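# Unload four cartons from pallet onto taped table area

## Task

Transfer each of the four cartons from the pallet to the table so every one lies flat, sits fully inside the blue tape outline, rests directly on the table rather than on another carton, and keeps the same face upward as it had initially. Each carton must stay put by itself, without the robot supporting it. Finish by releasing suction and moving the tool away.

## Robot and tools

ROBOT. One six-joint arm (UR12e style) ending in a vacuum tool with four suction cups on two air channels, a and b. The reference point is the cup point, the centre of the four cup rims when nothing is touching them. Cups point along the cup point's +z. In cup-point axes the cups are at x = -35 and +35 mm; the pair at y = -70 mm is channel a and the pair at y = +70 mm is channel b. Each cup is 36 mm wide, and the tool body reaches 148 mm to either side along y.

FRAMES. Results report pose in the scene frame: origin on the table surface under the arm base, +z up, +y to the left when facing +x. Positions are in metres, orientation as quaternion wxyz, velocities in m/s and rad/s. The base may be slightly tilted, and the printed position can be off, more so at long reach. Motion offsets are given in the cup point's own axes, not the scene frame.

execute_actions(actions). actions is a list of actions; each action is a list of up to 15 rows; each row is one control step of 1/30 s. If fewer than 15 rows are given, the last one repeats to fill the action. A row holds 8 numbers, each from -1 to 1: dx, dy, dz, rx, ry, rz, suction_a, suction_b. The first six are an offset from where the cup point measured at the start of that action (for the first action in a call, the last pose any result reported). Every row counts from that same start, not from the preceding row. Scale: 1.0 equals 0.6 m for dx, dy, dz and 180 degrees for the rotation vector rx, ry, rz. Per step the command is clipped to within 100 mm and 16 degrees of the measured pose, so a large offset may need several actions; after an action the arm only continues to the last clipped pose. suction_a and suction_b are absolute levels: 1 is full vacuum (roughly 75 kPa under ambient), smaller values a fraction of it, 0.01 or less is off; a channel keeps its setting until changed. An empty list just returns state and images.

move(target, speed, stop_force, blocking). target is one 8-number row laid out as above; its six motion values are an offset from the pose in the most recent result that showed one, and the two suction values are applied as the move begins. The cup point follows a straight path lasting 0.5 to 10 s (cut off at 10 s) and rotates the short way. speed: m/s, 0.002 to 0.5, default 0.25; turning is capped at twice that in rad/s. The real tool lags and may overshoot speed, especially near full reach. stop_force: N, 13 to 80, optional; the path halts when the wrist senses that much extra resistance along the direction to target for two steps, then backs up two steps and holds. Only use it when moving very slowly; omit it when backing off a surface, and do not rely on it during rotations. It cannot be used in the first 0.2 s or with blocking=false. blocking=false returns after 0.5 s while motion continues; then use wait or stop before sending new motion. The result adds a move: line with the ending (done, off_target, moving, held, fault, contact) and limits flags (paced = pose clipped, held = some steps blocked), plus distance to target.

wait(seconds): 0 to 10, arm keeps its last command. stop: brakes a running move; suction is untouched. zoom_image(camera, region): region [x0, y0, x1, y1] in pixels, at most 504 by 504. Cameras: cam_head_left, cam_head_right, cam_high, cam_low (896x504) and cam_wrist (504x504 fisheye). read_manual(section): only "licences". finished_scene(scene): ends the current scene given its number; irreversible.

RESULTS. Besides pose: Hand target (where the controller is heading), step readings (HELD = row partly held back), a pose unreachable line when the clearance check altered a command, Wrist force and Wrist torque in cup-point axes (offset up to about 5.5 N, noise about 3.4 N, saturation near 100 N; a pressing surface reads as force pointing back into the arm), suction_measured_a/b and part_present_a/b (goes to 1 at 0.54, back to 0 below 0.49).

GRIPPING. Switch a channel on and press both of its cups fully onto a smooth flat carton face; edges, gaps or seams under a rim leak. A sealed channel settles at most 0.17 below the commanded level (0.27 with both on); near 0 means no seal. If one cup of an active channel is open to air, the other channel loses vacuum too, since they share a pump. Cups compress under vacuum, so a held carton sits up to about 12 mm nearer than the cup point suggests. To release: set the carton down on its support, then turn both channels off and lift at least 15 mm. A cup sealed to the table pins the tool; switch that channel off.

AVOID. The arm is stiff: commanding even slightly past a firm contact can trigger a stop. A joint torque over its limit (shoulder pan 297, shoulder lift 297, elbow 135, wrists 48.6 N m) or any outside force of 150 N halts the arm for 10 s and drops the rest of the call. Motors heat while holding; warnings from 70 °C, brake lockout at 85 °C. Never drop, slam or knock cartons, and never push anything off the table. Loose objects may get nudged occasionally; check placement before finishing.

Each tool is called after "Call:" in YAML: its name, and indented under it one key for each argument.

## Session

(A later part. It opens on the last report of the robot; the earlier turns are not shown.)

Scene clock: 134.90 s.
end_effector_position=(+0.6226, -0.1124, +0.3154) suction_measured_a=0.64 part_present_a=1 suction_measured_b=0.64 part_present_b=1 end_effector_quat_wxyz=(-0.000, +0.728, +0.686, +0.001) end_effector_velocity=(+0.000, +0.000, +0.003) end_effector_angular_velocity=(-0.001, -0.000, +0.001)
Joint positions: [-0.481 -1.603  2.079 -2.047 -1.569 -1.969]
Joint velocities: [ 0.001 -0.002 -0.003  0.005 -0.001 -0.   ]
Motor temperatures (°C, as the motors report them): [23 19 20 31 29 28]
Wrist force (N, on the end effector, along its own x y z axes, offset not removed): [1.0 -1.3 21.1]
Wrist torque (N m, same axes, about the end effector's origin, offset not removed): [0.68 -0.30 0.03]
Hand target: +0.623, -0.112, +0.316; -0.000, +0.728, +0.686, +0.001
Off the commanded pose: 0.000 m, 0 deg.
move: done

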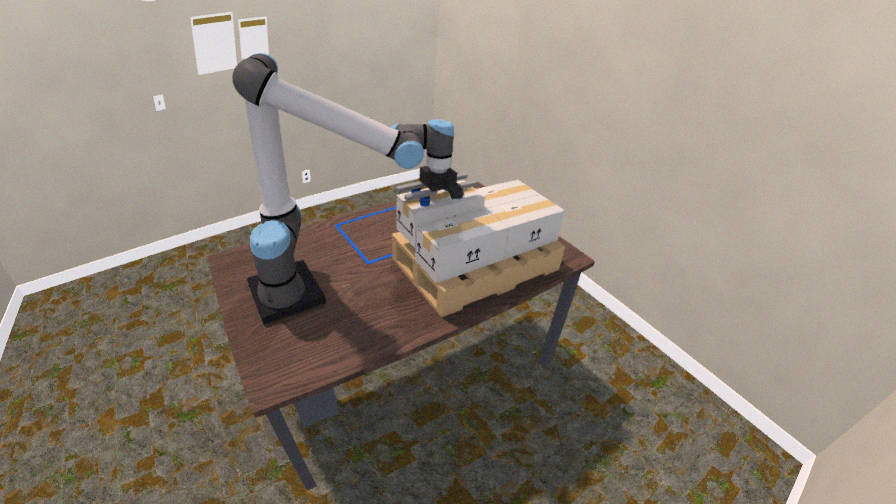

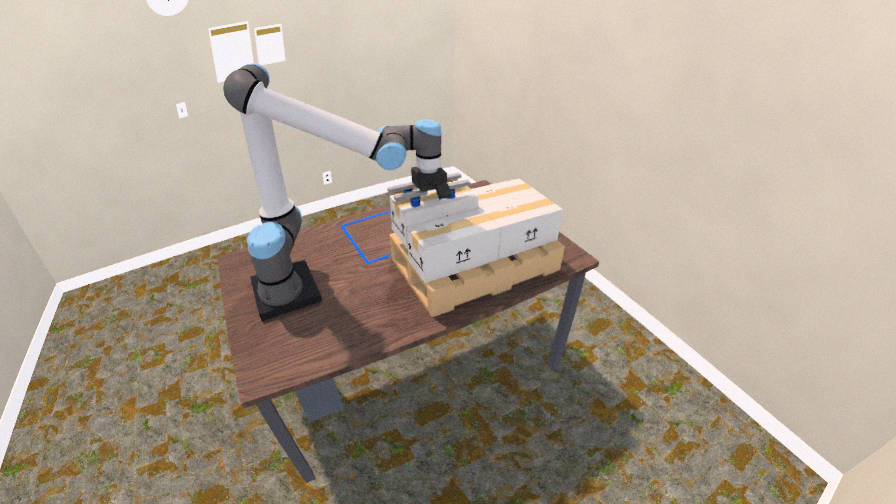

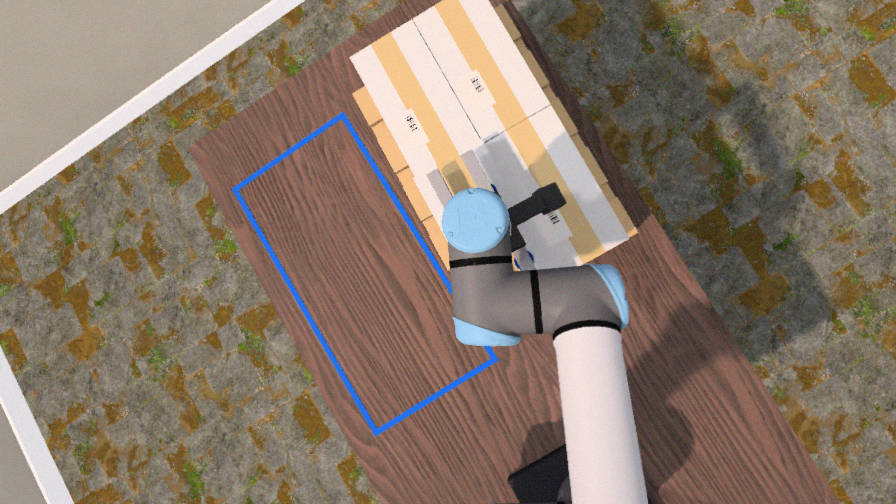

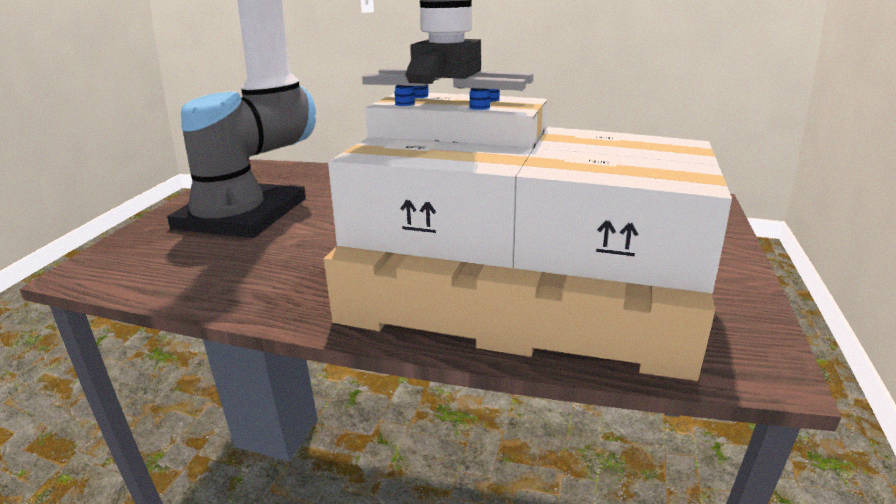

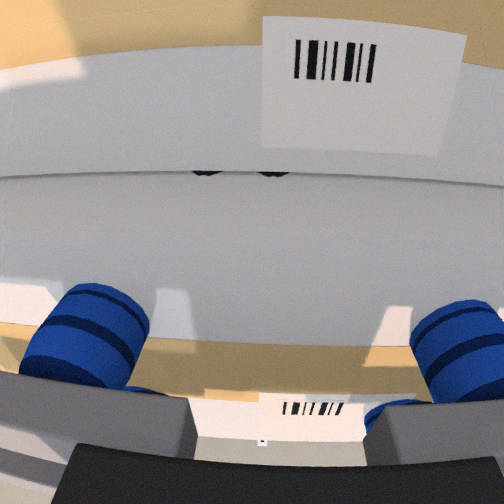

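Call:
move:
  target: [0.5,-0.01,0,0,0,0,1,1]
  speed: 0.25

Call:
move:
  target: [0.024,0.6,0.2,0,0,0.4806,1,1]
  speed: 0.35

Scene clock: 147.93 s.
end_effector_position=(+0.6344, +0.1869, +0.3161) suction_measured_a=0.64 part_present_a=1 suction_measured_b=0.64 part_present_b=1 end_effector_quat_wxyz=(-0.000, +0.728, +0.686, +0.001) end_effector_velocity=(+0.001, +0.002, -0.000) end_effector_angular_velocity=(+0.000, +0.001, -0.001)
Joint positions: [-0.004 -1.555  2.03  -2.048 -1.569 -1.491]
Joint velocities: [ 0.003  0.003 -0.002  0.     0.     0.005]
Motor temperatures (°C, as the motors report them): [23 19 20 31 29 28]
Wrist force (N, on the end effector, along its own x y z axes, offset not removed): [-0.7 -0.2 19.8]
Wrist torque (N m, same axes, about the end effector's origin, offset not removed): [0.67 0.08 0.14]
Hand target: +0.634, +0.187, +0.316; -0.000, +0.728, +0.686, +0.001
Off the commanded pose: 0.001 m, 0 deg.
move: done

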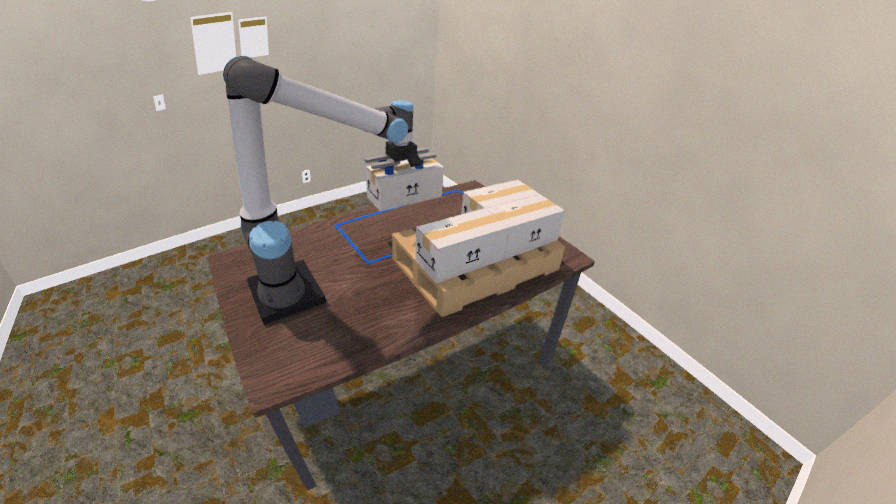

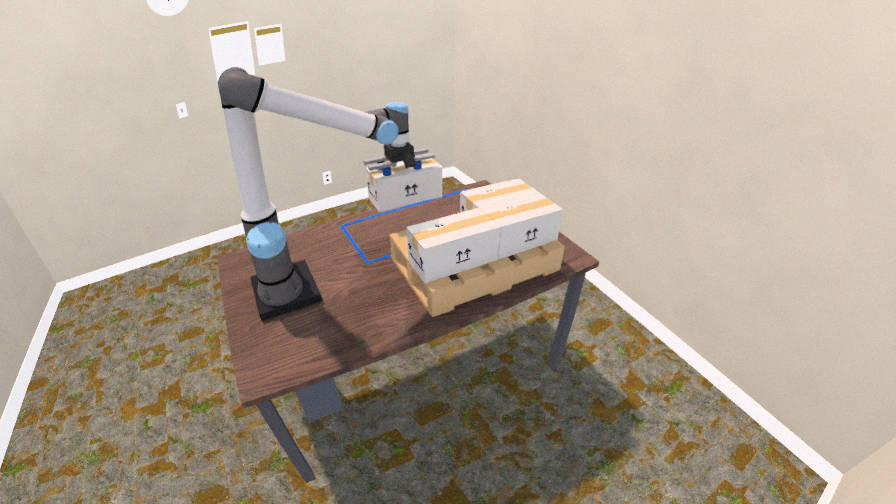

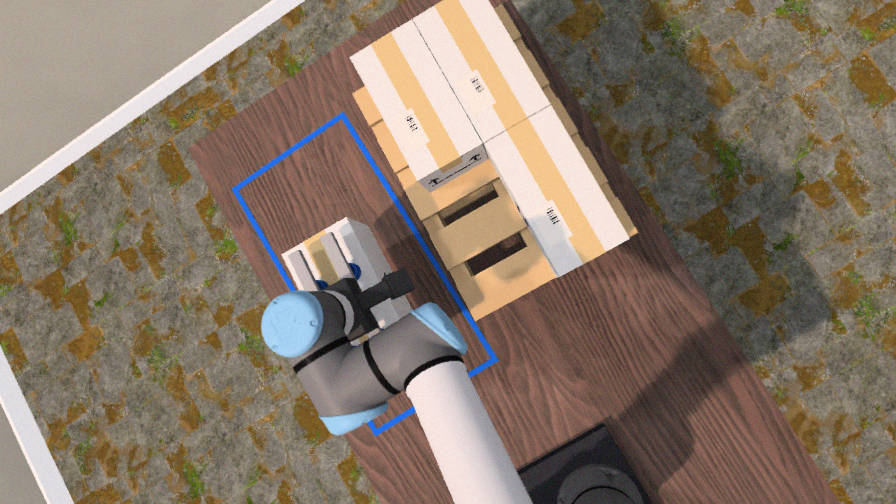

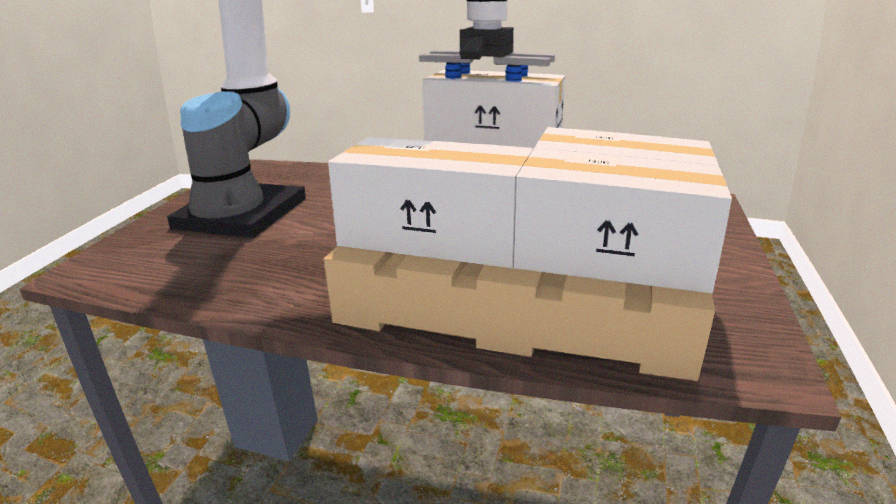

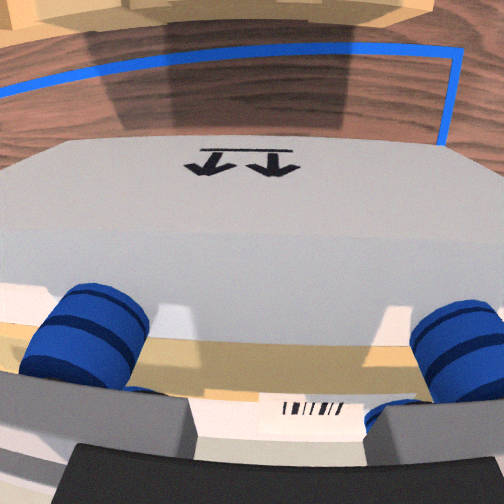

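Scene clock: 150.77 s.
end_effector_position=(+0.9945, +0.1800, +0.1967) suction_measured_a=0.64 part_present_a=1 suction_measured_b=0.64 part_present_b=1 end_effector_quat_wxyz=(-0.001, +1.000, +0.001, +0.001) end_effector_velocity=(+0.003, +0.001, -0.001) end_effector_angular_velocity=(-0.000, +0.001, -0.009)
Joint positions: [-0.018 -0.93   1.402 -2.044 -1.569  0.003]
Joint velocities: [ 0.001  0.005 -0.007  0.004 -0.     0.01 ]
Motor temperatures (°C, as the motors report them): [23 19 20 31 29 28]
Wrist force (N, on the end effector, along its own x y z axes, offset not removed): [0.1 -2.3 21.9]
Wrist torque (N m, same axes, about the end effector's origin, offset not removed): [0.48 -0.11 -0.04]
Hand target: +0.995, +0.180, +0.197; -0.001, +1.000, +0.001, +0.001
Off the commanded pose: 0.000 m, 0 deg.
move: done

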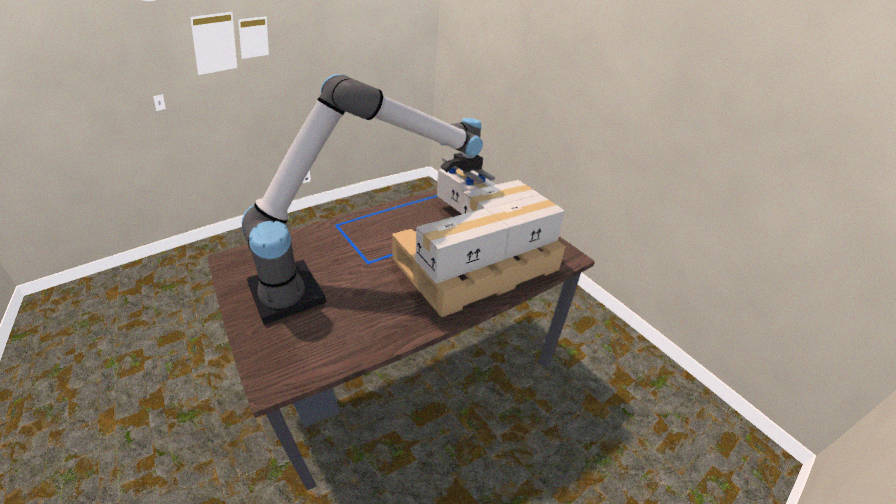

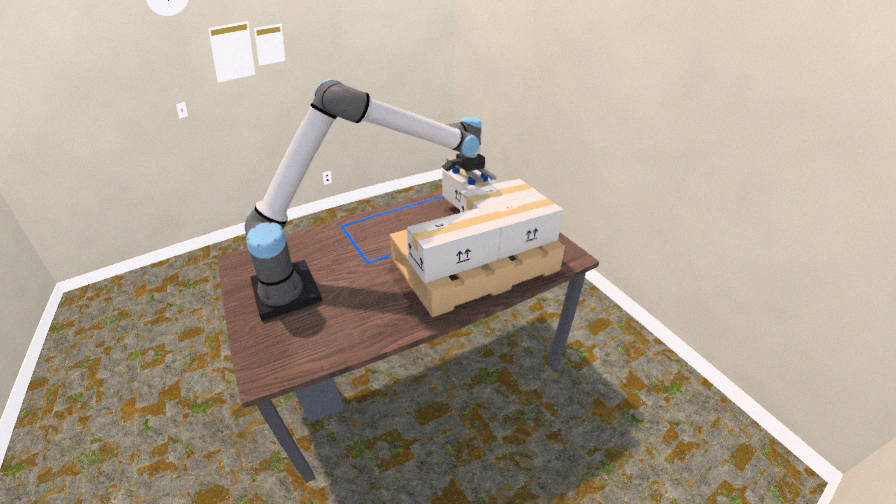

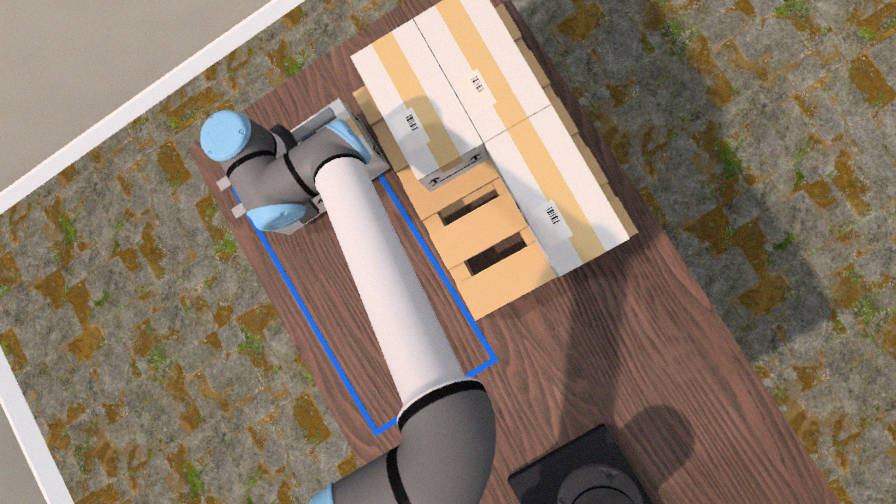

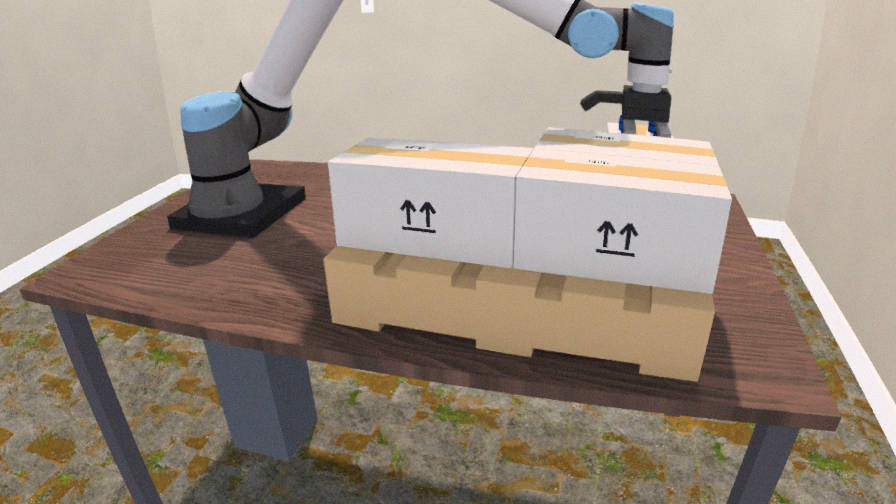

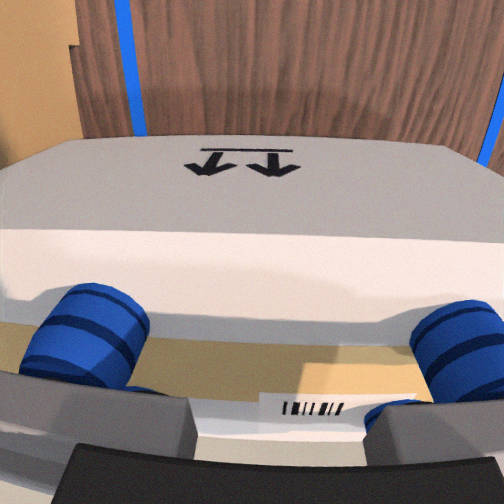

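Call:
move:
  target: [0,-0.095,0.055,0,0,0,1,1]
  speed: 0.15

Scene clock: 156.67 s.
end_effector_position=(+0.9944, +0.2367, +0.1641) suction_measured_a=0.64 part_present_a=1 suction_measured_b=0.64 part_present_b=1 end_effector_quat_wxyz=(-0.001, +1.000, +0.001, +0.001) end_effector_velocity=(-0.001, +0.004, -0.003) end_effector_angular_velocity=(-0.000, +0.001, +0.002)
Joint positions: [ 0.039 -0.888  1.393 -2.077 -1.569  0.06 ]
Joint velocities: [ 0.004  0.003 -0.001 -0.001 -0.     0.003]
Motor temperatures (°C, as the motors report them): [23 19 20 31 29 28]
Wrist force (N, on the end effector, along its own x y z axes, offset not removed): [0.9 -2.1 19.8]
Wrist torque (N m, same axes, about the end effector's origin, offset not removed): [0.56 -0.24 0.06]
Hand target: +0.994, +0.237, +0.164; -0.001, +1.000, +0.001, +0.001
Off the commanded pose: 0.000 m, 0 deg.
move: done

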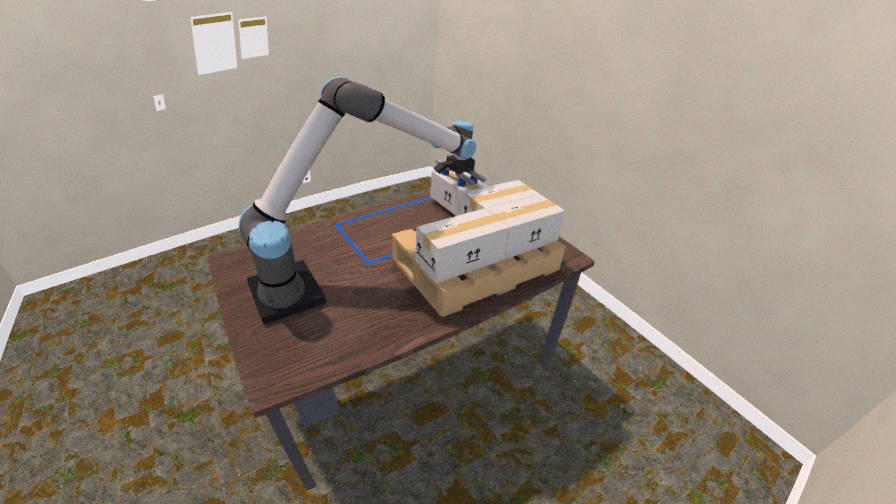

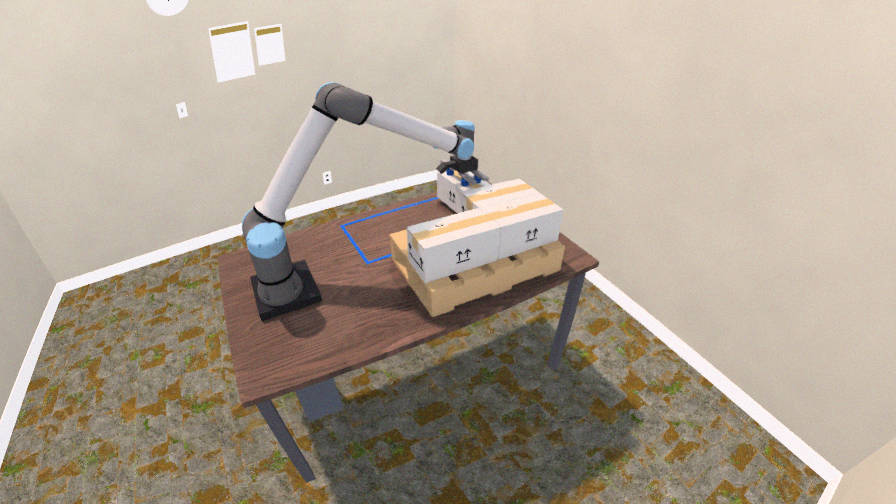

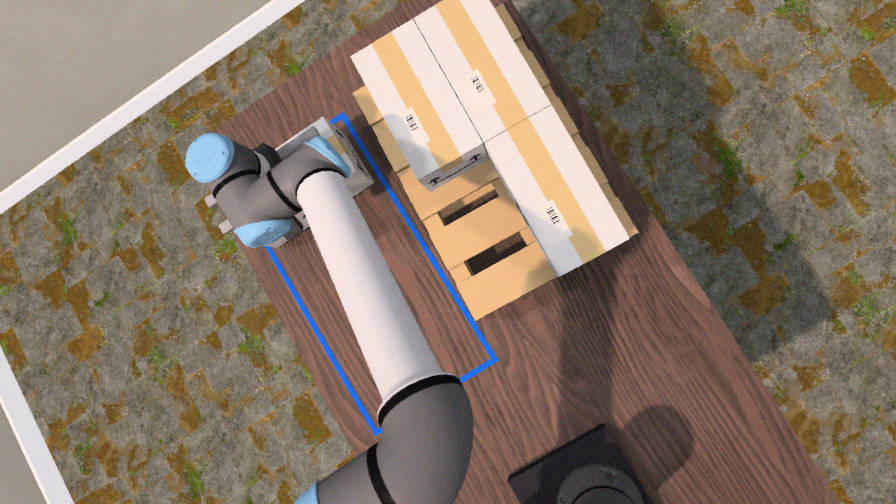

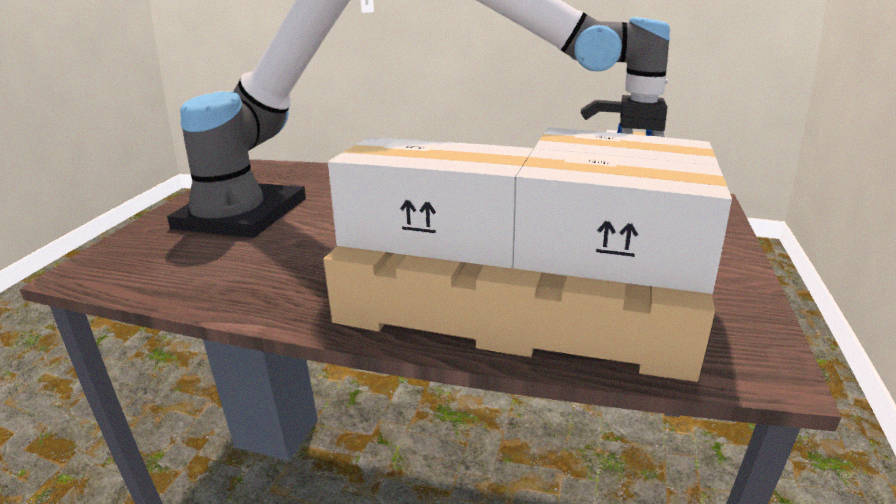

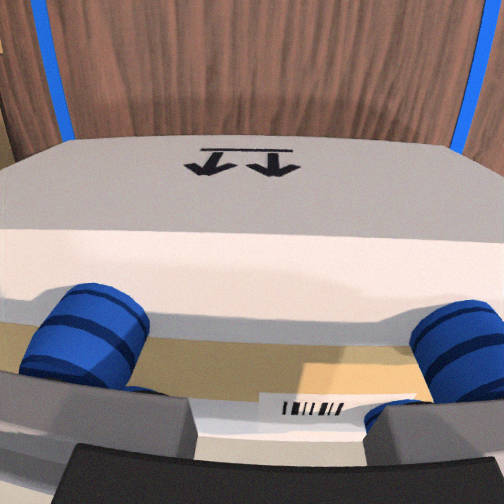

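Call:
zoom_image:
  camera: "cam_high"
  region: [180,80,420,260]

Region (180, 80, 420, 260) of cam_high's 896x504 image, scaled by 2.100, with more detail than that image has; it fills the top 378 rows of this view, and the rest is white.

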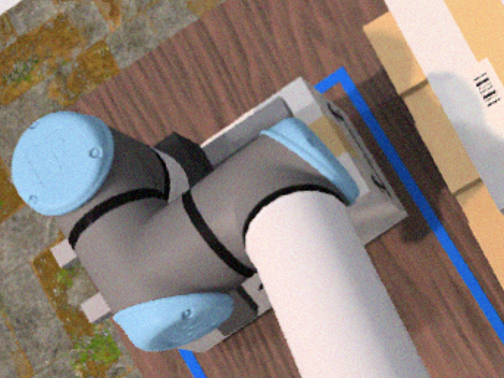

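Call:
move:
  target: [0,-0.007,0.06,0,0,0,1,1]
  speed: 0.025
  stop_force: 20

Scene clock: 166.47 s.
end_effector_position=(+0.9944, +0.2401, +0.1374) suction_measured_a=0.64 part_present_a=1 suction_measured_b=0.64 part_present_b=1 end_effector_quat_wxyz=(-0.001, +1.000, +0.001, +0.001) end_effector_velocity=(-0.003, -0.001, +0.002) end_effector_angular_velocity=(-0.002, +0.009, +0.002)
Joint positions: [ 0.042 -0.865  1.405 -2.113 -1.569  0.063]
Joint velocities: [-0.    -0.004  0.     0.013 -0.001 -0.002]
Motor temperatures (°C, as the motors report them): [23 19 20 31 29 28]
Wrist force (N, on the end effector, along its own x y z axes, offset not removed): [11.5 -1.9 -26.7]
Wrist torque (N m, same axes, about the end effector's origin, offset not removed): [-5.46 -0.17 -1.12]
Hand target: +0.994, +0.240, +0.138; -0.001, +1.000, +0.001, +0.001
Off the commanded pose: 0.009 m, 0 deg.
move: contact

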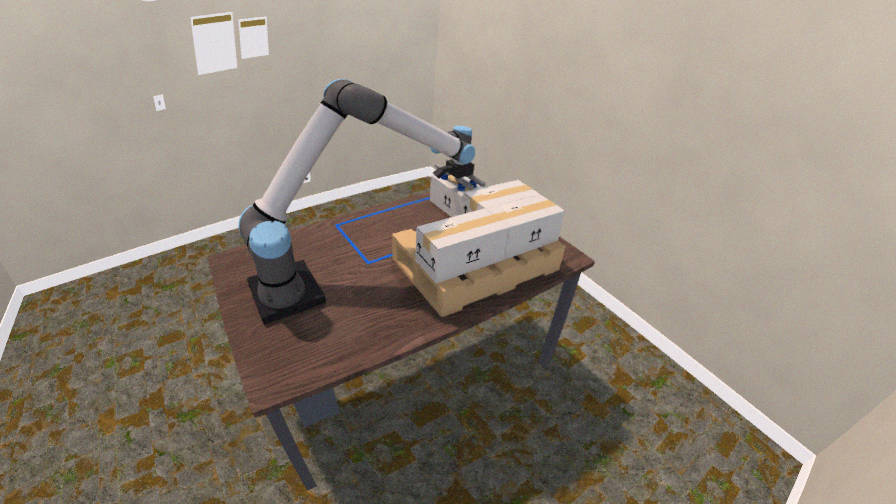

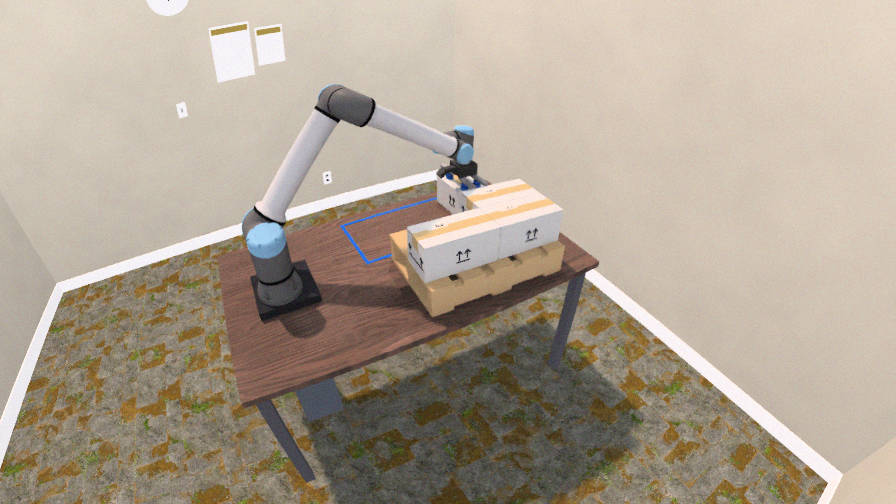

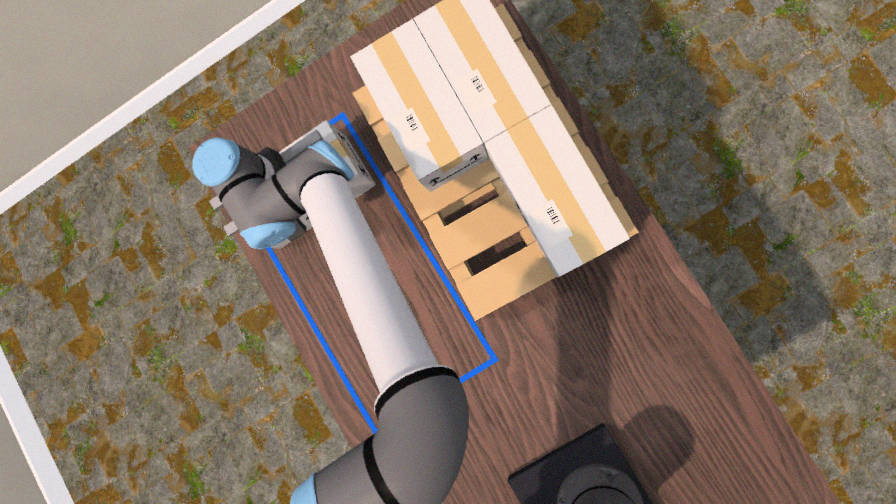

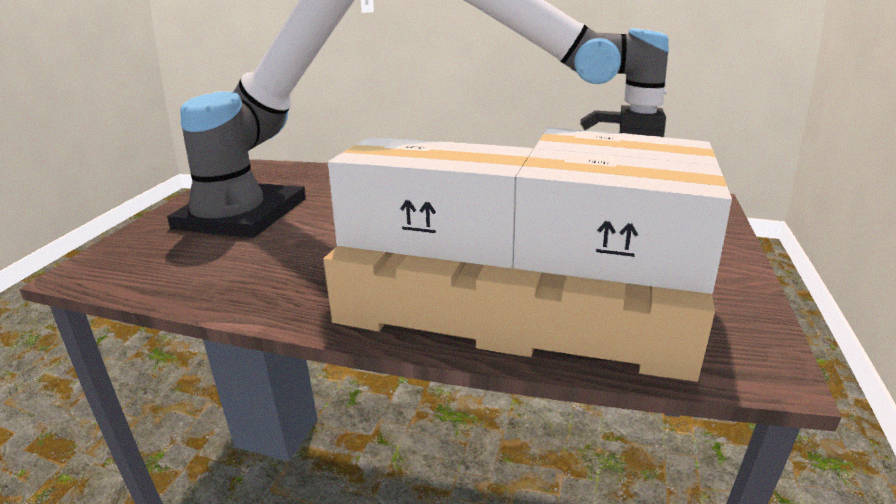

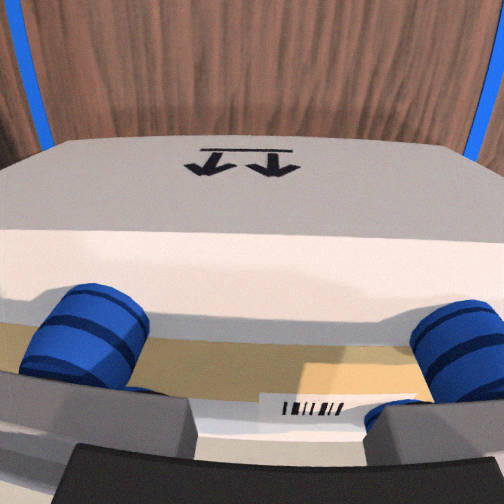

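Call:
execute_actions:
  actions:
    - [[0,0,-0.002,0,0,0,0,0]]

Call:
move:
  target: [0,0,-0.29,0,0,-0.1,0,0]
  speed: 0.4

Scene clock: 175.50 s.
end_effector_position=(+0.9945, +0.2400, +0.1388) suction_measured_a=0.01 part_present_a=0 suction_measured_b=0.01 part_present_b=0 end_effector_quat_wxyz=(-0.001, +1.000, +0.001, +0.001) end_effector_velocity=(+0.000, -0.001, -0.002) end_effector_angular_velocity=(-0.000, +0.002, -0.001)
Joint positions: [ 0.042 -0.866  1.404 -2.111 -1.569  0.063]
Joint velocities: [-0.001  0.002  0.     0.     0.     0.   ]
Motor temperatures (°C, as the motors report them): [23 19 20 31 29 28]
Wrist force (N, on the end effector, along its own x y z axes, offset not removed): [-3.6 -3.3 -44.0]
Wrist torque (N m, same axes, about the end effector's origin, offset not removed): [-0.43 -0.17 0.22]
Hand target: +0.994, +0.240, +0.139; -0.001, +1.000, +0.001, +0.001
Off the commanded pose: 0.000 m, 0 deg.
Step readings (end_effector_position):
0: (+0.9944, +0.2398, +0.1385)
1: (+0.9944, +0.2398, +0.1385)
2: (+0.9945, +0.2398, +0.1388)
4: (+0.9948, +0.2399, +0.1392)
8: (+0.9947, +0.2399, +0.1392)
15: end_effector_position above

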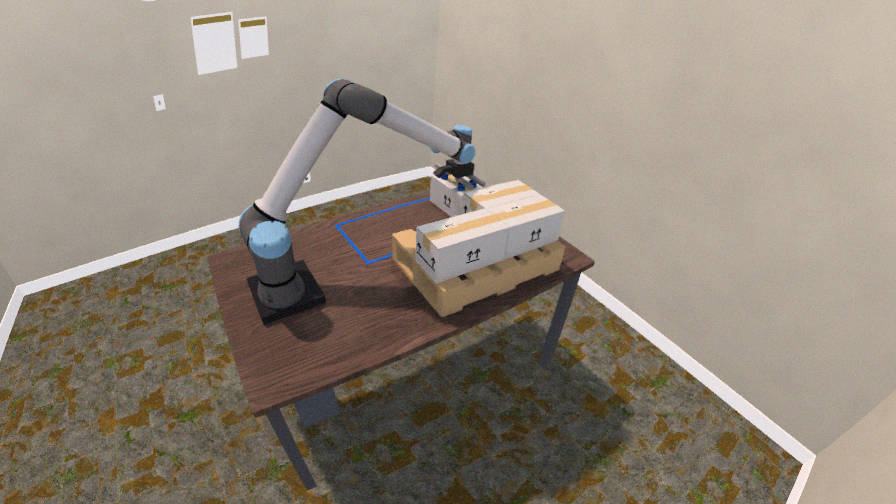

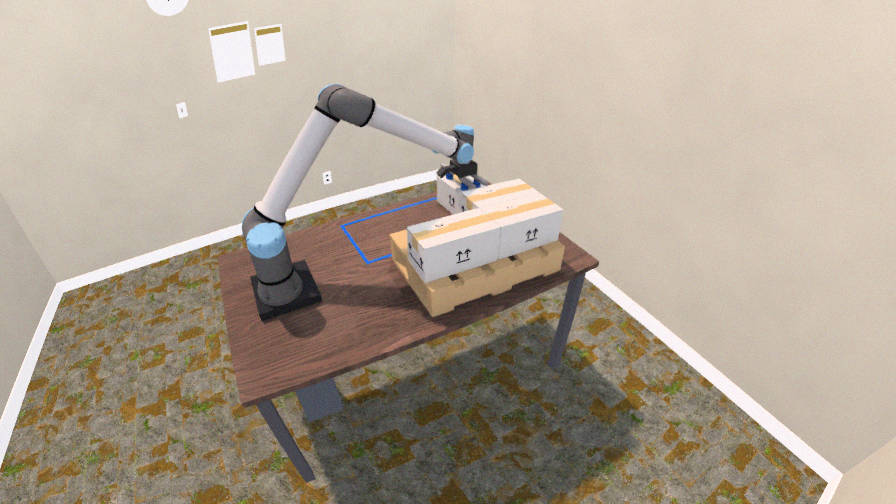

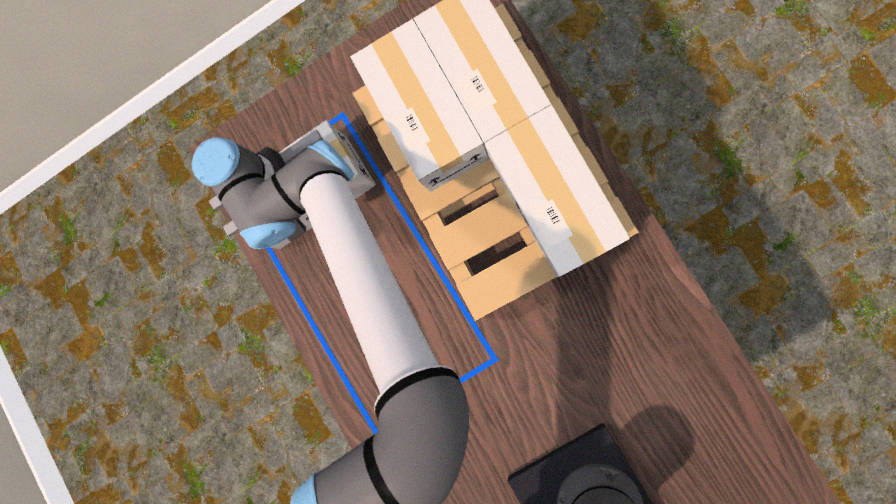

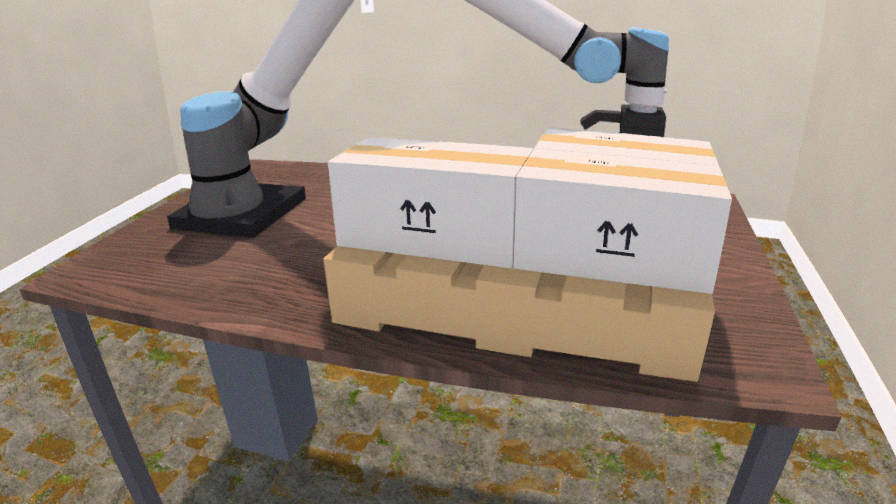

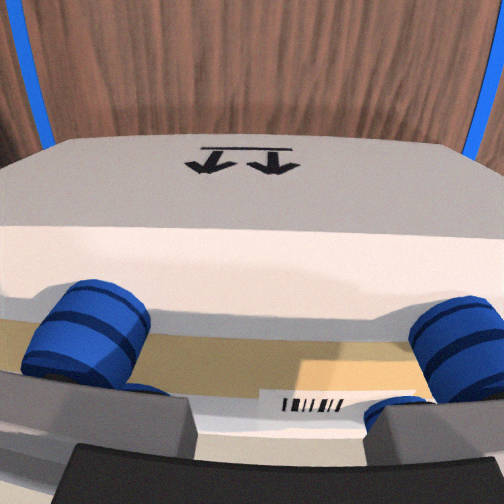

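Scene clock: 176.70 s.
end_effector_position=(+0.9942, +0.2396, +0.3124) suction_measured_a=0.01 part_present_a=0 suction_measured_b=0.01 part_present_b=0 end_effector_quat_wxyz=(-0.001, +0.988, +0.157, +0.001) end_effector_velocity=(+0.000, -0.001, +0.003) end_effector_angular_velocity=(+0.000, +0.001, +0.004)
Joint positions: [ 0.042 -0.983  1.272 -1.862 -1.569 -0.251]
Joint velocities: [-0.001 -0.001 -0.004  0.006  0.    -0.005]
Motor temperatures (°C, as the motors report them): [23 19 20 31 29 28]
Wrist force (N, on the end effector, along its own x y z axes, offset not removed): [0.9 -0.6 -0.6]
Wrist torque (N m, same axes, about the end effector's origin, offset not removed): [-0.18 -0.14 0.16]
Hand target: +0.994, +0.240, +0.313; -0.001, +0.987, +0.158, +0.001
Off the commanded pose: 0.000 m, 0 deg.
move: done

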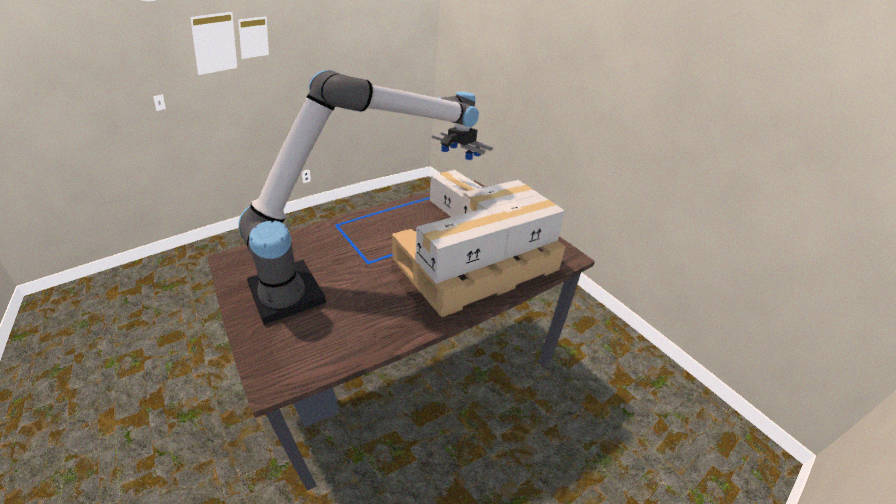

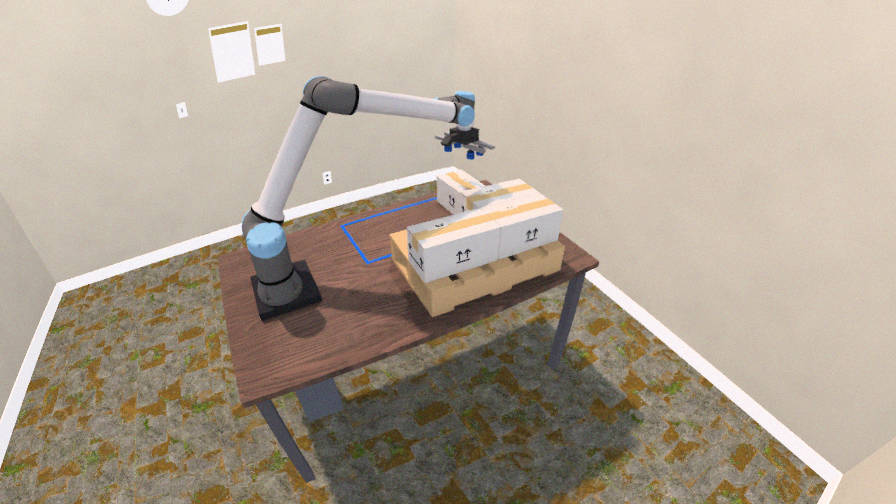

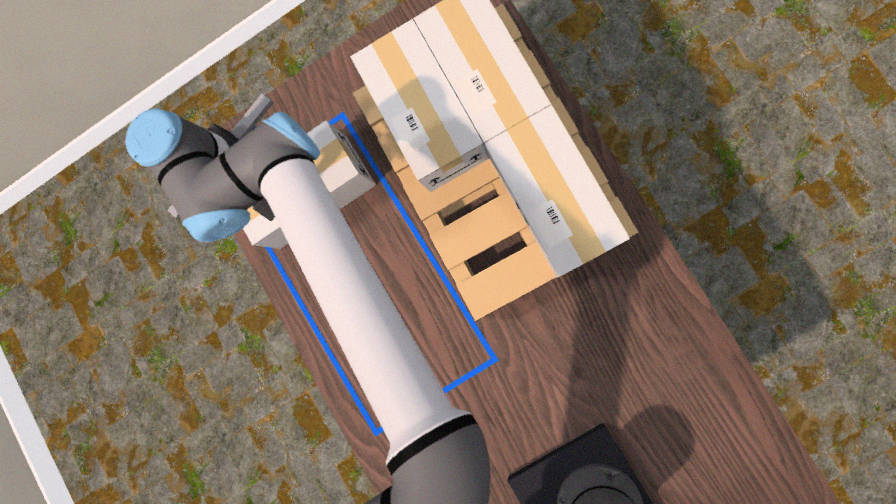

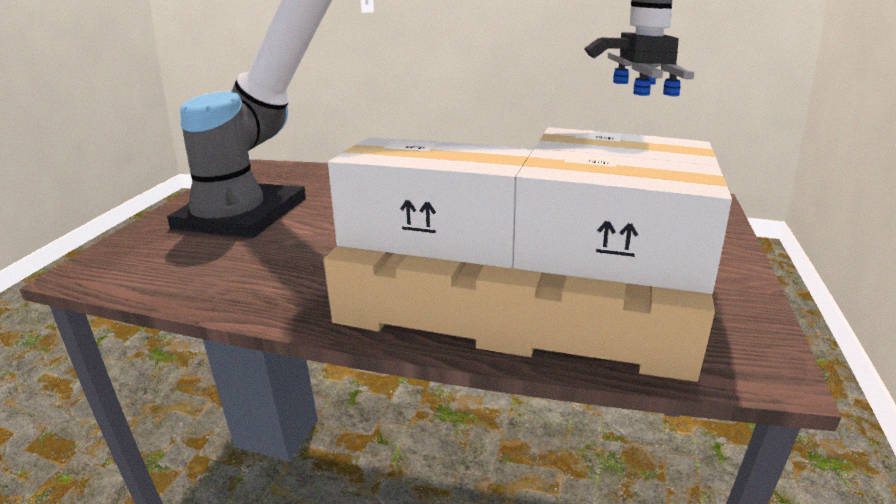

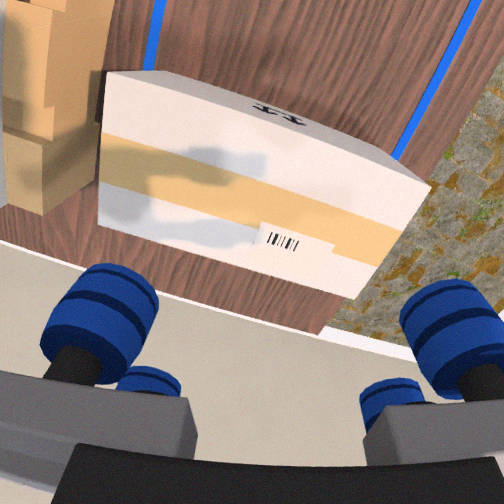

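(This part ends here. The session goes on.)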